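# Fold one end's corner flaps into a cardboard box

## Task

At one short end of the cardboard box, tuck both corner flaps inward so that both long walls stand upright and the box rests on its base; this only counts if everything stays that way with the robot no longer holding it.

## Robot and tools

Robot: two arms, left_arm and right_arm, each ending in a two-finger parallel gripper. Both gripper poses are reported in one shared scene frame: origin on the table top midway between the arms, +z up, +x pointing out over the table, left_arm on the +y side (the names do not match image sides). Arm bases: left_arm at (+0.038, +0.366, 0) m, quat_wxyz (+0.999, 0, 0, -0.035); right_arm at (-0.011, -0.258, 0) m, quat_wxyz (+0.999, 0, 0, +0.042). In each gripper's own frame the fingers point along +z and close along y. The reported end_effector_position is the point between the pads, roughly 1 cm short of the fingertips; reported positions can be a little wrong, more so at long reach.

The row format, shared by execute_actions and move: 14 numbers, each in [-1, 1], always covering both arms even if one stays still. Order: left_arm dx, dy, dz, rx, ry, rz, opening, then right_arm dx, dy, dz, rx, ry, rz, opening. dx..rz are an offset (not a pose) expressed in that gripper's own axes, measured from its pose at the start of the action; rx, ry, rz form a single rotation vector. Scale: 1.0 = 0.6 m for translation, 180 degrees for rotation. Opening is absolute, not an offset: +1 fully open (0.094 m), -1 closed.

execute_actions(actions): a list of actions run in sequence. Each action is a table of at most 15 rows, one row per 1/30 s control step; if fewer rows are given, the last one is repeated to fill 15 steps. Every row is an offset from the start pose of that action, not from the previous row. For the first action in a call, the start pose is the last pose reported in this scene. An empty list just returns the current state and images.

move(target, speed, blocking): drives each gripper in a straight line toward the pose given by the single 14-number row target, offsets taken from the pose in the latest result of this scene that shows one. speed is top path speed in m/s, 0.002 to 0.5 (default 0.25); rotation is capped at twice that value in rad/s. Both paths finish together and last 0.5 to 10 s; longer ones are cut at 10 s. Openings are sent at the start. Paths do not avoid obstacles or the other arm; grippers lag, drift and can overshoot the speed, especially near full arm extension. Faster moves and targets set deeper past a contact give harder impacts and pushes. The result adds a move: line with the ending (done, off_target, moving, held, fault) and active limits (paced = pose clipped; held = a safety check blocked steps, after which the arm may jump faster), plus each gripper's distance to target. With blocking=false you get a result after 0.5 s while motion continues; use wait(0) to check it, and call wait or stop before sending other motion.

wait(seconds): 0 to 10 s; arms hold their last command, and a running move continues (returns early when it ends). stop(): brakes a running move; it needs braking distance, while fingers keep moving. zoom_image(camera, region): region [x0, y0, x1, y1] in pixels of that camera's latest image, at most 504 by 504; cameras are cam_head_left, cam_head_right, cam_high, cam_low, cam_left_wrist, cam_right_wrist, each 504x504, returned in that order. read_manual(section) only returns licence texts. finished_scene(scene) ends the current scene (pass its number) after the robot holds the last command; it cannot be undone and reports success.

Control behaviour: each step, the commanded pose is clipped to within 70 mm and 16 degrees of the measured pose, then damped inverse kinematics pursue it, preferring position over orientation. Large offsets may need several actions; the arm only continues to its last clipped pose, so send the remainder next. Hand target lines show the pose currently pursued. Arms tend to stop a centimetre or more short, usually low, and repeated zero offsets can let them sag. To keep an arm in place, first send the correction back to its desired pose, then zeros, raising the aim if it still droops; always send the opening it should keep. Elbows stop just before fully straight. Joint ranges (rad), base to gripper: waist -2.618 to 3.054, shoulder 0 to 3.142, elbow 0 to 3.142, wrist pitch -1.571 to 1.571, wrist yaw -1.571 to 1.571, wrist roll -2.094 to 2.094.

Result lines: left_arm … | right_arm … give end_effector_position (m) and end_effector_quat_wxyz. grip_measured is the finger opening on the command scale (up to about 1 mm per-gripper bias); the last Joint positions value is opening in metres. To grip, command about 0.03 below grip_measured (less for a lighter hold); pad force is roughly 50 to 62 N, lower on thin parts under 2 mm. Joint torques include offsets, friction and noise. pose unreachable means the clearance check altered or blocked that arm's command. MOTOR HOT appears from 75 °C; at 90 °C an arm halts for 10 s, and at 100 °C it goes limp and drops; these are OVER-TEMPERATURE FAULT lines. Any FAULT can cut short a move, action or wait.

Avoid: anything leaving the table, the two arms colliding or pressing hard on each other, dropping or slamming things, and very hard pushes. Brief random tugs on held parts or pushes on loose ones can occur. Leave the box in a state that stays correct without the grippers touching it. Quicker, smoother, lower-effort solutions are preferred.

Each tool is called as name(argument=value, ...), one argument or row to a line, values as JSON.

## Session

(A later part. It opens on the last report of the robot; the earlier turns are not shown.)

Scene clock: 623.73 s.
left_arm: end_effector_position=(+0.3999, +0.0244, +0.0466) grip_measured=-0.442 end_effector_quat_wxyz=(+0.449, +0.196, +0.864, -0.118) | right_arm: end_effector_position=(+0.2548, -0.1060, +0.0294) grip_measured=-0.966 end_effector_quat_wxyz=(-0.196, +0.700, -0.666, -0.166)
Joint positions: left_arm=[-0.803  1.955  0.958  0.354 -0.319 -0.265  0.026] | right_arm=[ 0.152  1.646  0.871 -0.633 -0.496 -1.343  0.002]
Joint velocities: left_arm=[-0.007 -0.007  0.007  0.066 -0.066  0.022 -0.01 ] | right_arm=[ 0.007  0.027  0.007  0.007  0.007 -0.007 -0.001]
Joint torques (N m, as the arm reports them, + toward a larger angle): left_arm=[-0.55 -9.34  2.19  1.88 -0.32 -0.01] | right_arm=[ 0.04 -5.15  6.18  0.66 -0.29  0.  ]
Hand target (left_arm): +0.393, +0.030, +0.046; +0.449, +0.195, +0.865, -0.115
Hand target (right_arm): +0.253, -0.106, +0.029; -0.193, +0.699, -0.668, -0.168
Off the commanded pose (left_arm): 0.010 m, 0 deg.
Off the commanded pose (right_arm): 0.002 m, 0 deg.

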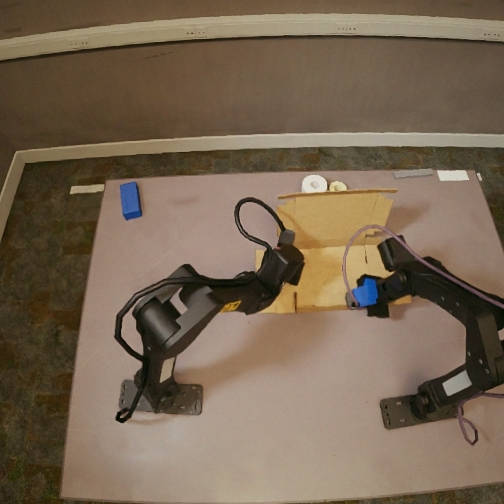

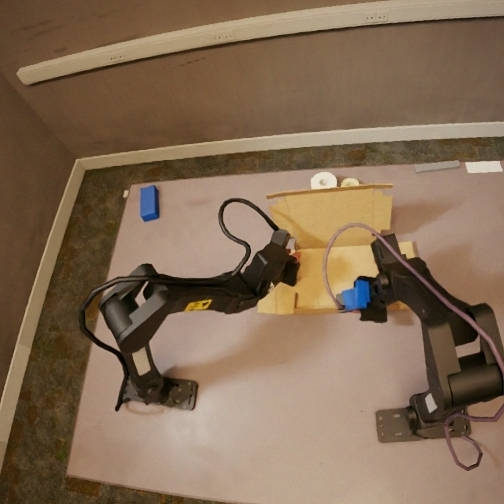

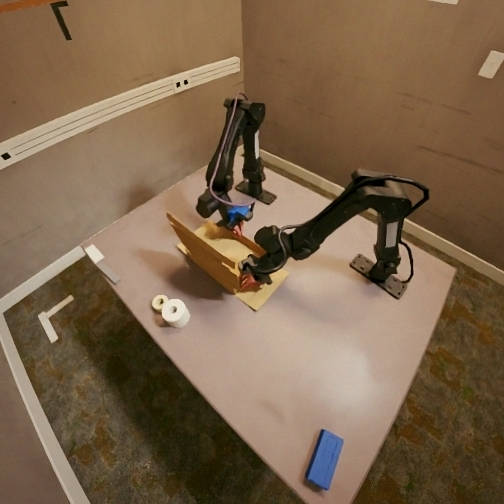

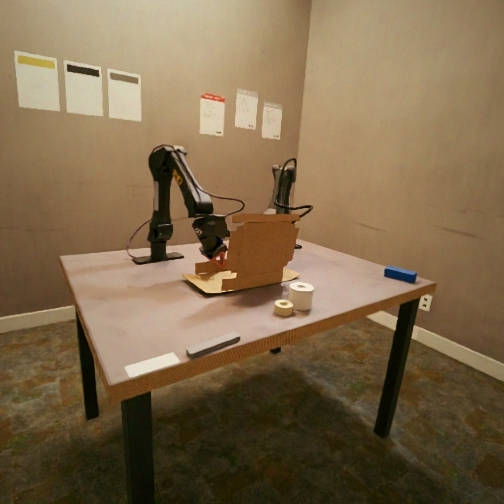

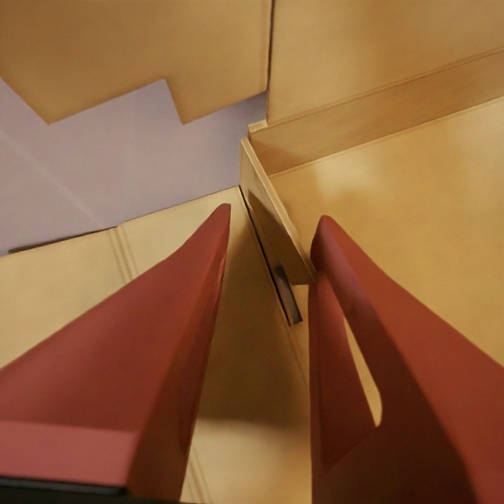

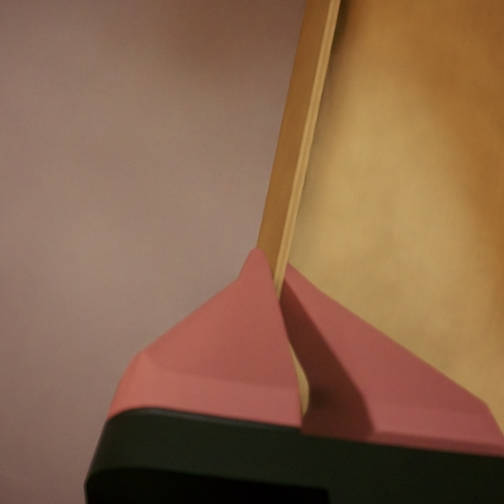

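zoom_image(
  camera="cam_left_wrist",
  region=[200, 110, 380, 340],
)

zoom_image(
  camera="cam_low",
  region=[170, 190, 330, 310],
)

Region (200, 110, 380, 340) of cam_left_wrist's 504x504 image, scaled by 2.191, with more detail than that image has; it fills the left 394 columns of this view, and the rest is white.

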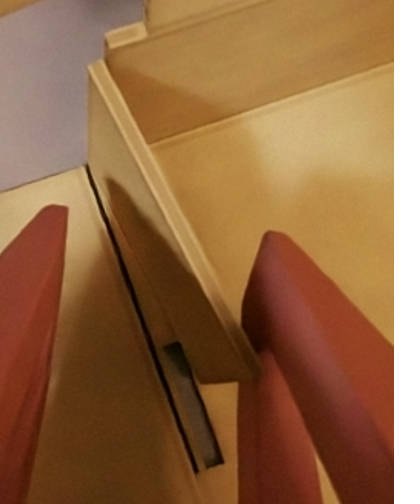

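Region (170, 190, 330, 310) of cam_low's 504x504 image, scaled by 3.150, with more detail than that image has; it fills the top 378 rows of this view, and the rest is white.

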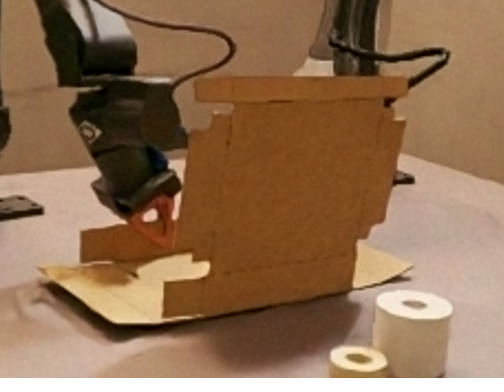

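execute_actions(
  actions=[
    [[0,0,0,0,0,0,-0.38,0,0,0,0,0,0,-1],[0,0,0,0,0,0,-0.28,0,0,0,0,0,0,-1],[0,0,-0.002,0,0,0,-0.16,0,0,0,0,0,0,-1],[0,0,-0.006,0,0,0,-0.04,0,0,0,0,0,0,-1],[-0.001,0,-0.013,0,0,0,0.05,0,0,0,0,0,0,-1],[-0.002,0,-0.022,0,0,0,0.1,0,0,0,0,0,0,-1],[-0.004,0,-0.033,0,0,0,0.1,0,0,0,0,0,0,-1],[-0.006,0,-0.045,0,0,0,0.1,0,0,0,0,0,0,-1],[-0.008,0,-0.057,0,0,0,0.1,0,0,0,0,0,0,-1],[-0.010,0,-0.069,0,0,0,0.1,0,0,0,0,0,0,-1],[-0.012,0,-0.080,0,0,0,0.1,0,0,0,0,0,0,-1],[-0.013,0,-0.089,0,0,0,0.1,0,0,0,0,0,0,-1],[-0.014,0,-0.095,0,0,0,0.1,0,0,0,0,0,0,-1],[-0.015,0,-0.099,0,0,0,0.1,0,0,0,0,0,0,-1],[-0.015,0,-0.100,0,0,0,0.1,0,0,0,0,0,0,-1]],
  ],
)

Scene clock: 641.10 s.
left_arm: end_effector_position=(+0.3755, +0.0311, +0.0979) grip_measured=+0.097 end_effector_quat_wxyz=(+0.469, +0.192, +0.851, -0.139) | right_arm: end_effector_position=(+0.2550, -0.1061, +0.0294) grip_measured=-0.966 end_effector_quat_wxyz=(-0.196, +0.700, -0.666, -0.166)
Joint positions: left_arm=[-0.84   1.756  0.888  0.282 -0.338 -0.283  0.052] | right_arm=[ 0.152  1.646  0.871 -0.632 -0.495 -1.343  0.002]
Joint velocities: left_arm=[-0.129 -0.525 -0.032 -0.183 -0.095  0.007 -0.   ] | right_arm=[-0.002 -0.002  0.002 -0.022 -0.051 -0.022 -0.001]
Joint torques (N m, as the arm reports them, + toward a larger angle): left_arm=[-0.53 -6.99  3.58  1.49 -0.27 -0.03] | right_arm=[ 0.02 -5.05  6.15  0.72 -0.3  -0.02]
Hand target (left_arm): +0.362, +0.043, +0.088; +0.449, +0.197, +0.863, -0.119
Hand target (right_arm): +0.255, -0.106, +0.029; -0.196, +0.700, -0.666, -0.166
Off the commanded pose (left_arm): 0.022 m, 4 deg.
Off the commanded pose (right_arm): 0.000 m, 0 deg.

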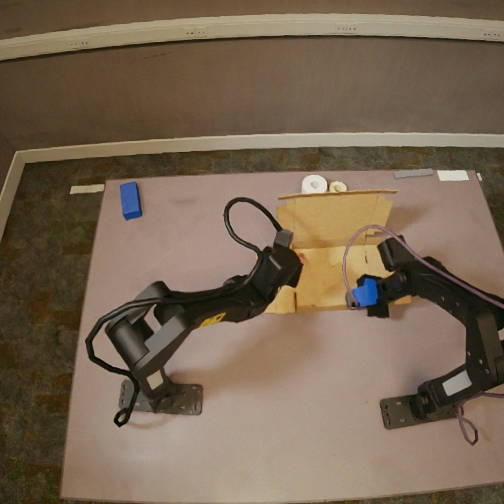

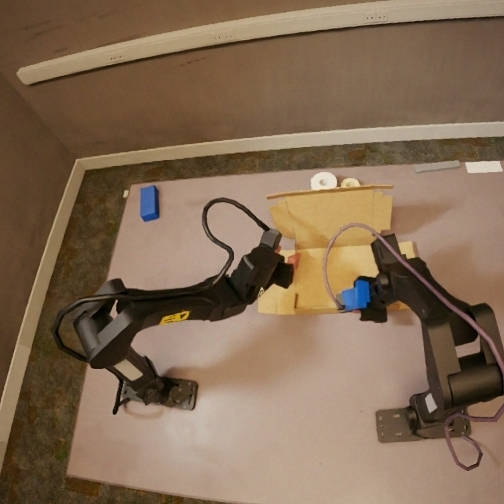

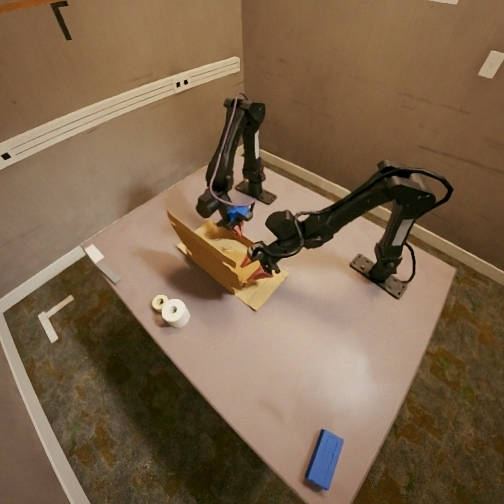

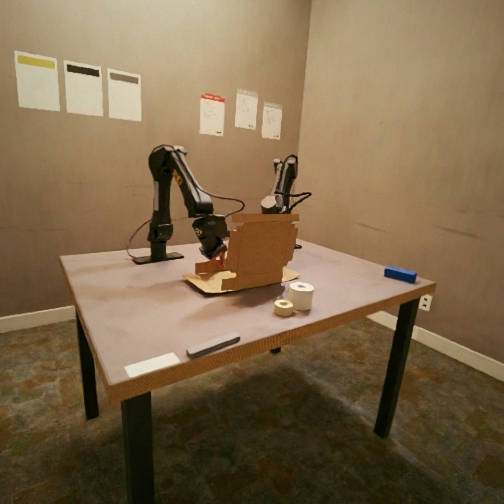

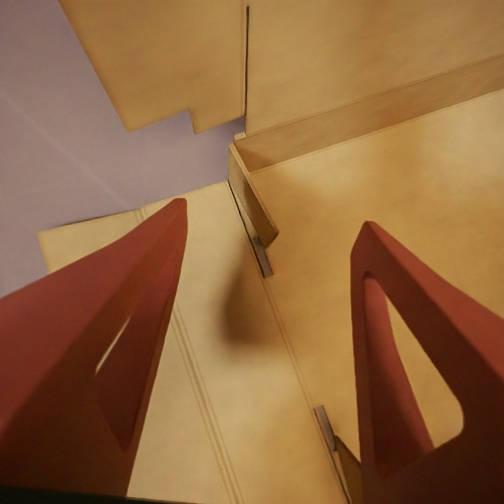

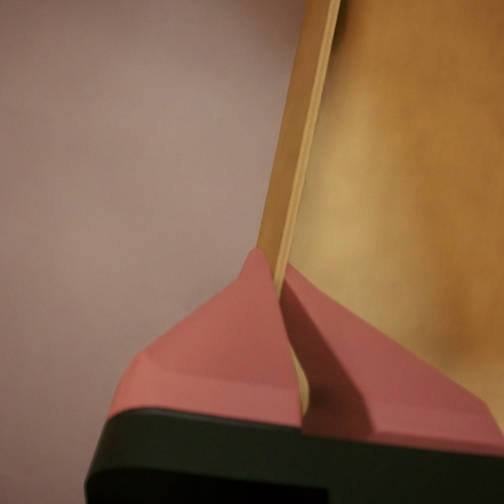

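execute_actions(
  actions=[],
)

Scene clock: 649.93 s.
left_arm: end_effector_position=(+0.3711, +0.0339, +0.1025) grip_measured=+0.097 end_effector_quat_wxyz=(+0.466, +0.190, +0.854, -0.135) | right_arm: end_effector_position=(+0.2550, -0.1061, +0.0294) grip_measured=-0.966 end_effector_quat_wxyz=(-0.196, +0.700, -0.666, -0.166)
Joint positions: left_arm=[-0.848  1.729  0.888  0.242 -0.349 -0.293  0.052] | right_arm=[ 0.152  1.646  0.871 -0.632 -0.495 -1.343  0.002]
Joint velocities: left_arm=[ 0.007 -0.002  0.007 -0.007  0.022 -0.037  0.002] | right_arm=[-0.012 -0.032 -0.002 -0.007  0.007 -0.051  0.001]
Joint torques (N m, as the arm reports them, + toward a larger angle): left_arm=[-0.6  -6.92  3.37  1.55 -0.26 -0.04] | right_arm=[ 0.01 -5.08  6.17  0.73 -0.3  -0.01]
Hand target (left_arm): +0.362, +0.043, +0.089; +0.449, +0.197, +0.863, -0.119
Hand target (right_arm): +0.255, -0.106, +0.029; -0.196, +0.700, -0.666, -0.166
Off the commanded pose (left_arm): 0.021 m, 3 deg.
Off the commanded pose (right_arm): 0.000 m, 0 deg.

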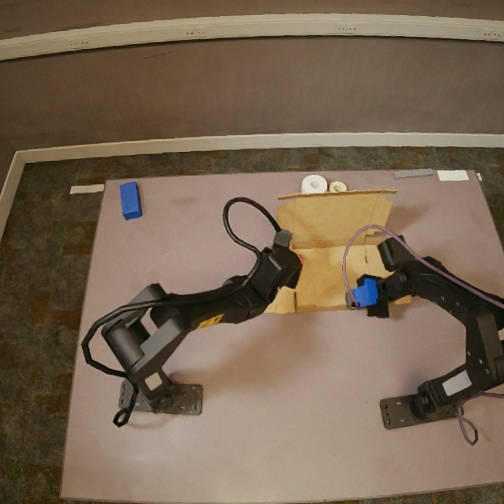

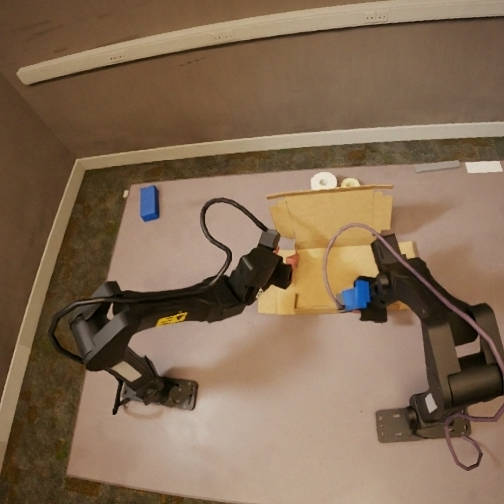

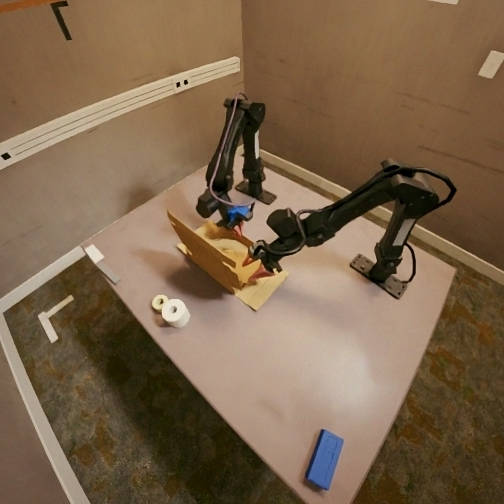

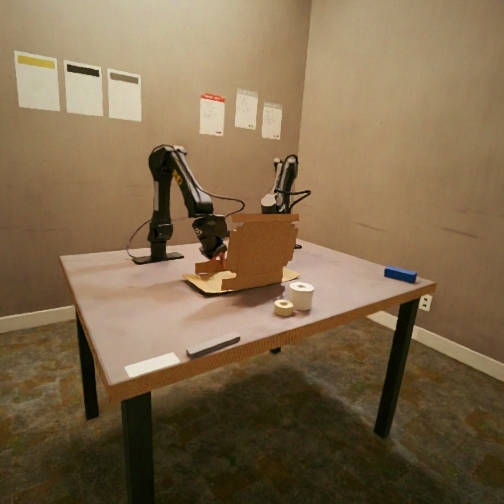

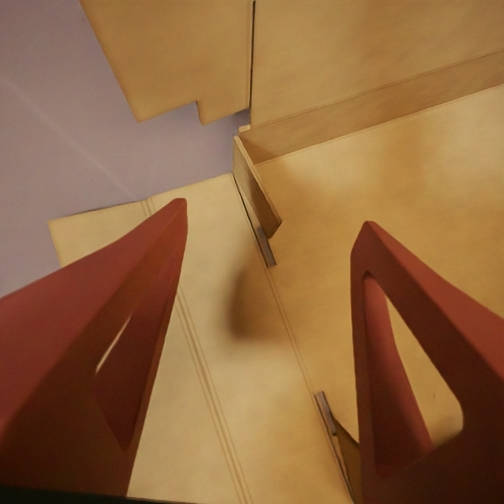

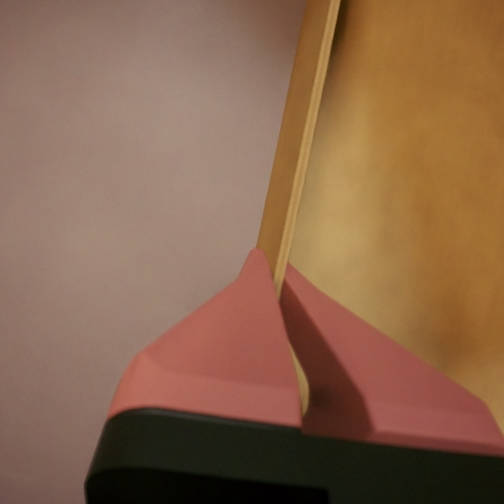

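execute_actions(
  actions=[
    [[0,0,-0.005,0,0,0,0.1,0,0,0,0,0,0,-0.85],[0,0,-0.012,0,0,0,0.1,0,0,0,0,0,0,-0.7],[0,0,-0.02,0,0,0,0.1,0,0,0,0,0,0,-0.55],[0,0,-0.03,0,0,0,0.1,0,0,0,0,0,0,-0.4],[0,0,-0.04,0,0,0,0.1,0,0,-0.003,0,0,0,-0.3],[0,0,-0.05,0,0,0,0.1,0,0,-0.008,0,0,0,-0.3],[0,0,-0.06,0,0,0,0.1,0,0,-0.016,0,0,0,-0.3],[0,0,-0.07,0,0,0,0.1,0,0,-0.026,0,0,0,-0.3],[0,0,-0.08,0,0,0,0.1,0,0,-0.038,0,0,0,-0.3],[0,0,-0.088,0,0,0,0.1,0,0,-0.05,0,0,0,-0.3],[0,0,-0.094,0,0,0,0.1,0,0,-0.062,0,0,0,-0.3],[0,0,-0.098,0,0,0,0.1,0,0,-0.074,0,0,0,-0.3],[0,0,-0.1,0,0,0,0.1,0,0,-0.086,0,0,0,-0.3],[0,0,-0.1,0,0,0,0.1,0,0,-0.098,0,0,0,-0.3],[0,0,-0.1,0,0,0,0.1,0,0,-0.11,0,0,0,-0.3]],
    [[0,0,-0.03,0,0,0,0.1,0,0,-0.05,0,0,0,-0.3],[0,0,-0.03,0,0,0,0.1,0,0,-0.06,0,0,0,-0.3],[0,0,-0.03,0,0,0,0.1,0,0,-0.07,0,0,0,-0.3],[0,0,-0.03,0,0,0,0.1,0,0,-0.08,0,0,0,-0.3],[0,0,-0.03,0,0,0,0.1,0,0,-0.088,0,0,0,-0.3],[0,0,-0.03,0,0,0,0.1,0,0,-0.095,0,0,0,-0.3],[0,0,-0.03,0,0,0,0.1,0,0,-0.1,0,0,0,-0.3]],
  ],
)

Scene clock: 658.73 s.
left_arm: end_effector_position=(+0.3310, +0.0444, +0.1694) grip_measured=+0.097 end_effector_quat_wxyz=(+0.496, +0.180, +0.832, -0.173) | right_arm: end_effector_position=(+0.2546, -0.1580, +0.0977) grip_measured=-0.302 end_effector_quat_wxyz=(-0.190, +0.694, -0.677, -0.156)
Joint positions: left_arm=[-0.925  1.462  0.824  0.131 -0.397 -0.333  0.052] | right_arm=[-0.028  1.525  1.052 -1.022 -0.492 -1.521  0.033]
Joint velocities: left_arm=[-0.017 -0.002  0.012 -0.051  0.095  0.022  0.   ] | right_arm=[-0.012 -0.002 -0.007 -0.11   0.007 -0.125 -0.002]
Joint torques (N m, as the arm reports them, + toward a larger angle): left_arm=[-0.87 -5.92  4.64  1.54 -0.28  0.  ] | right_arm=[-1.04 -5.53  9.13  0.36 -0.43 -0.04]
Hand target (left_arm): +0.324, +0.050, +0.162; +0.487, +0.185, +0.838, -0.162
Hand target (right_arm): +0.254, -0.159, +0.109; -0.196, +0.694, -0.674, -0.157
Off the commanded pose (left_arm): 0.013 m, 2 deg.
Off the commanded pose (right_arm): 0.012 m, 1 deg.

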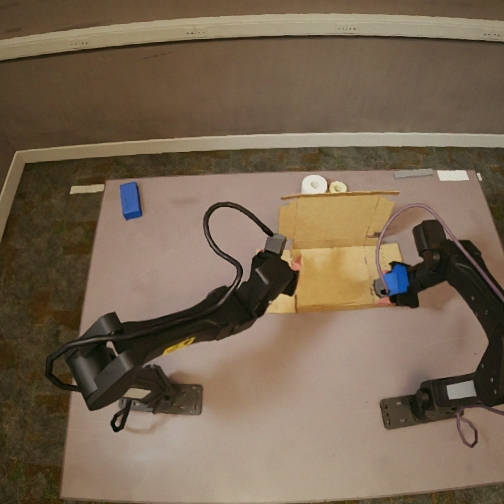

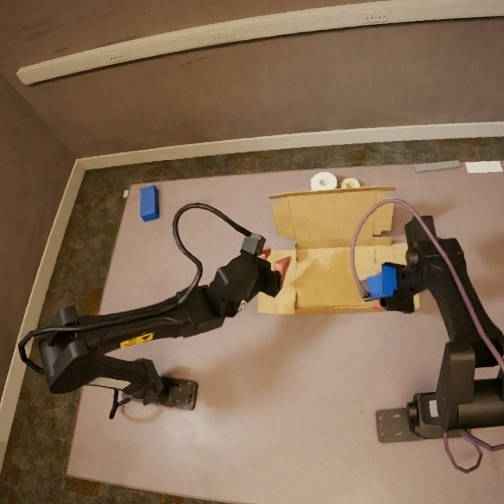

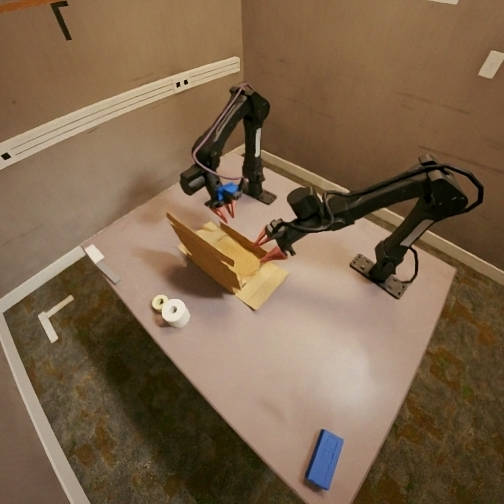

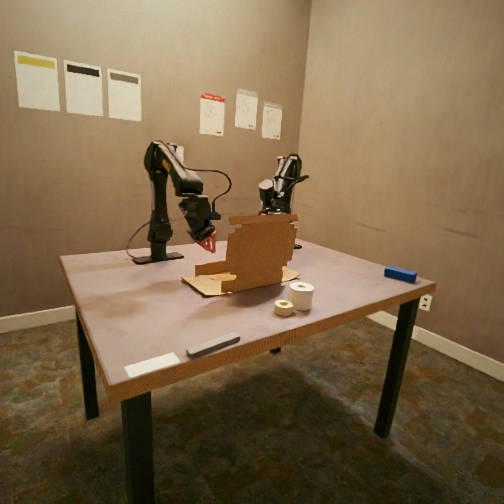

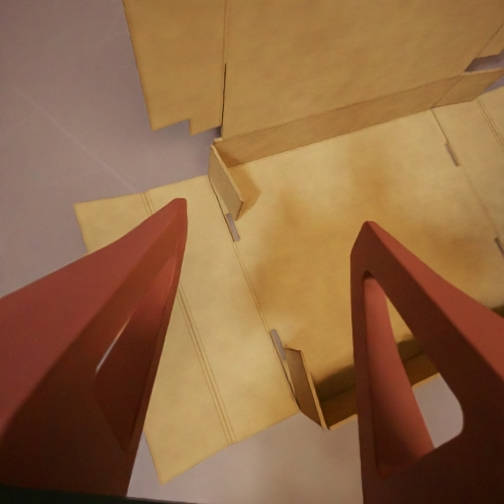

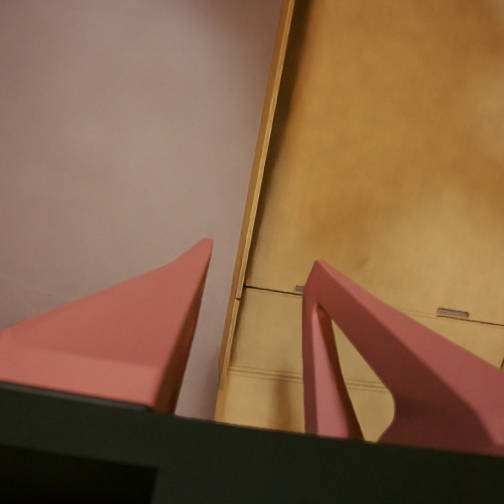

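zoom_image(
  camera="cam_left_wrist",
  region=[150, 100, 400, 460],
)

zoom_image(
  camera="cam_head_right",
  region=[240, 170, 440, 330],
)

zoom_image(
  camera="cam_low",
  region=[170, 190, 330, 310],
)

zoom_image(
  camera="cam_high",
  region=[150, 190, 310, 330],
)

Region (150, 100, 400, 460) of cam_left_wrist's 504x504 image, scaled by 1.400, with more detail than that image has; it fills the left 350 columns of this view, and the rest is white.

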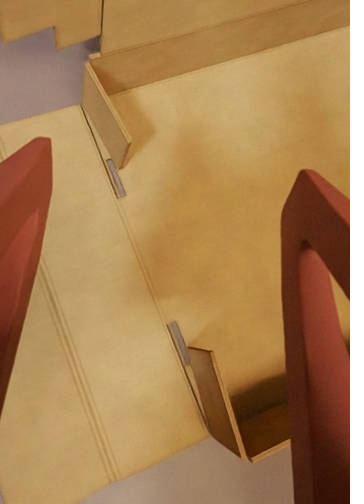

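Region (240, 170, 440, 330) of cam_head_right's 504x504 image, scaled by 2.520, with more detail than that image has; it fills the top 403 rows of this view, and the rest is white.

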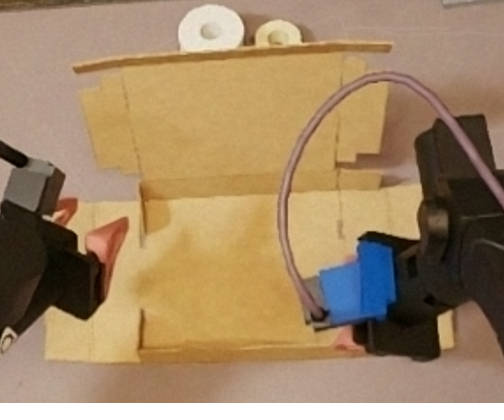

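Region (170, 190, 330, 310) of cam_low's 504x504 image, scaled by 3.150, with more detail than that image has; it fills the top 378 rows of this view, and the rest is white.

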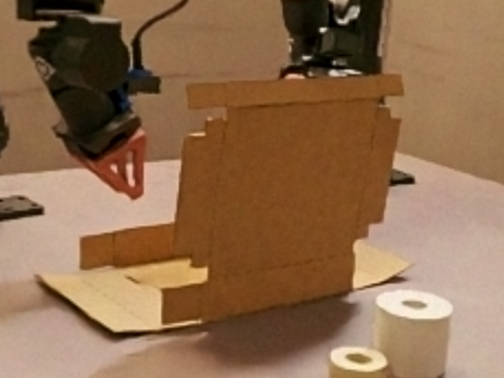

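Region (150, 190, 310, 330) of cam_high's 504x504 image, scaled by 3.150, with more detail than that image has; it fills the top 441 rows of this view, and the rest is white.

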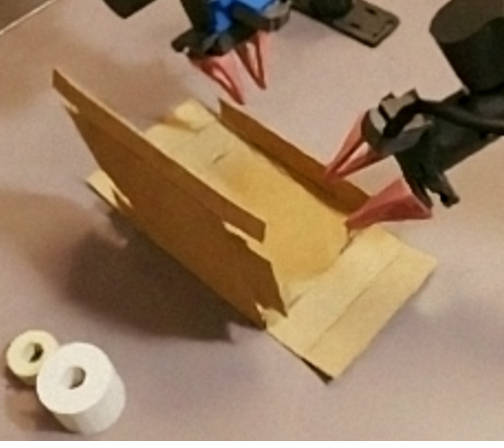

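execute_actions(
  actions=[],
)

Scene clock: 664.17 s.
left_arm: end_effector_position=(+0.3309, +0.0446, +0.1692) grip_measured=+0.097 end_effector_quat_wxyz=(+0.496, +0.180, +0.832, -0.172) | right_arm: end_effector_position=(+0.2497, -0.1582, +0.0973) grip_measured=-0.302 end_effector_quat_wxyz=(-0.183, +0.696, -0.675, -0.162)
Joint positions: left_arm=[-0.925  1.462  0.824  0.13  -0.397 -0.333  0.052] | right_arm=[-0.028  1.525  1.052 -1.044 -0.492 -1.531  0.033]
Joint velocities: left_arm=[ 0.007  0.022 -0.007 -0.051  0.007  0.007 -0.001] | right_arm=[ 0.007 -0.007 -0.007  0.022  0.007 -0.066 -0.001]
Joint torques (N m, as the arm reports them, + toward a larger angle): left_arm=[-0.84 -5.89  4.65  1.59 -0.25 -0.02] | right_arm=[-0.97 -5.5   8.98  0.3  -0.4  -0.05]
Hand target (left_arm): +0.324, +0.050, +0.162; +0.487, +0.185, +0.838, -0.162
Hand target (right_arm): +0.254, -0.159, +0.109; -0.196, +0.694, -0.674, -0.157
Off the commanded pose (left_arm): 0.013 m, 2 deg.
Off the commanded pose (right_arm): 0.013 m, 2 deg.

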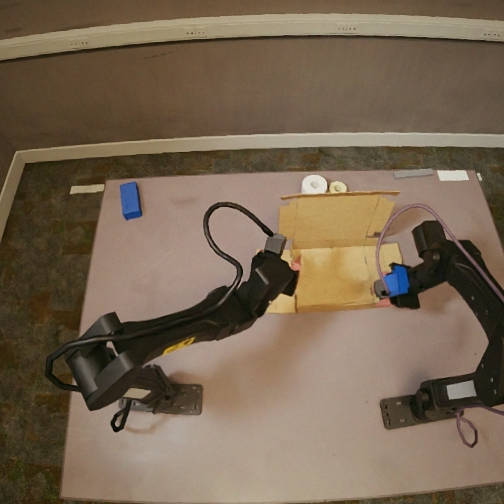

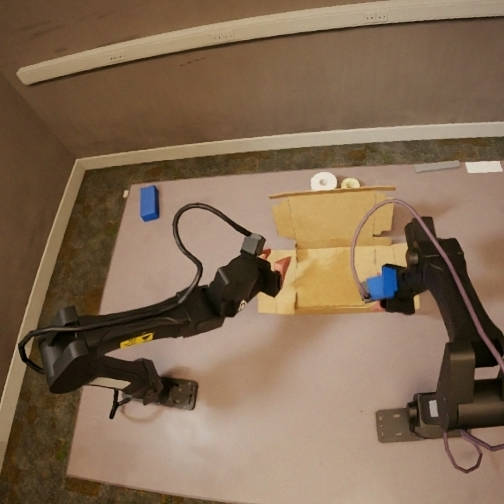

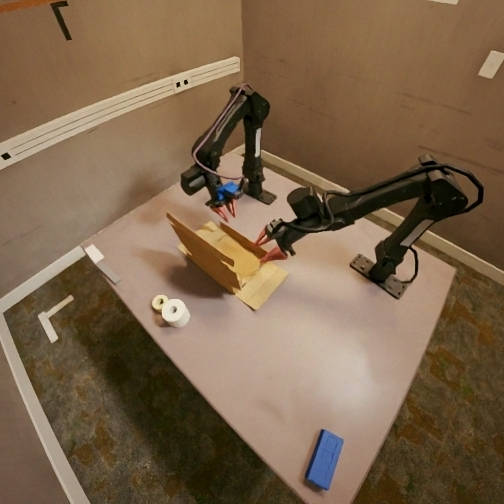

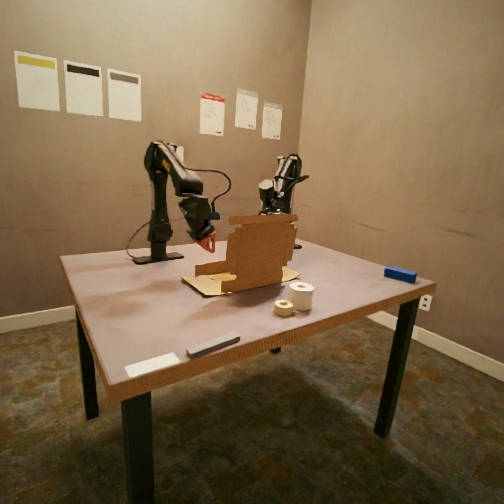

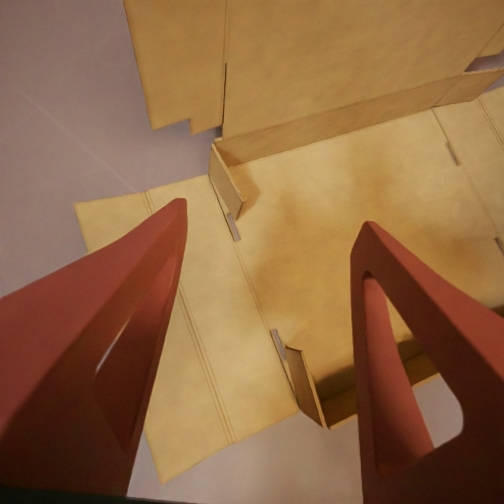

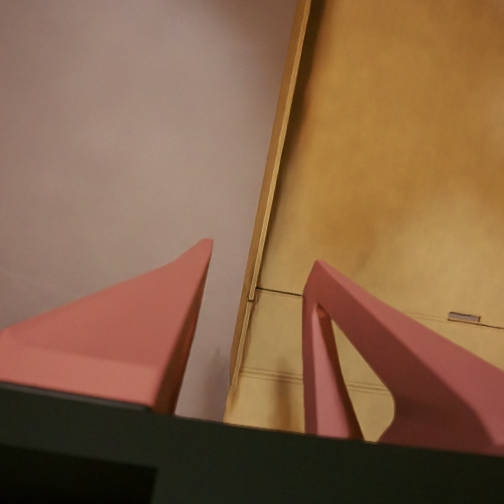

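finished_scene(
  scene=2,
)

The scene is finished: the task was done.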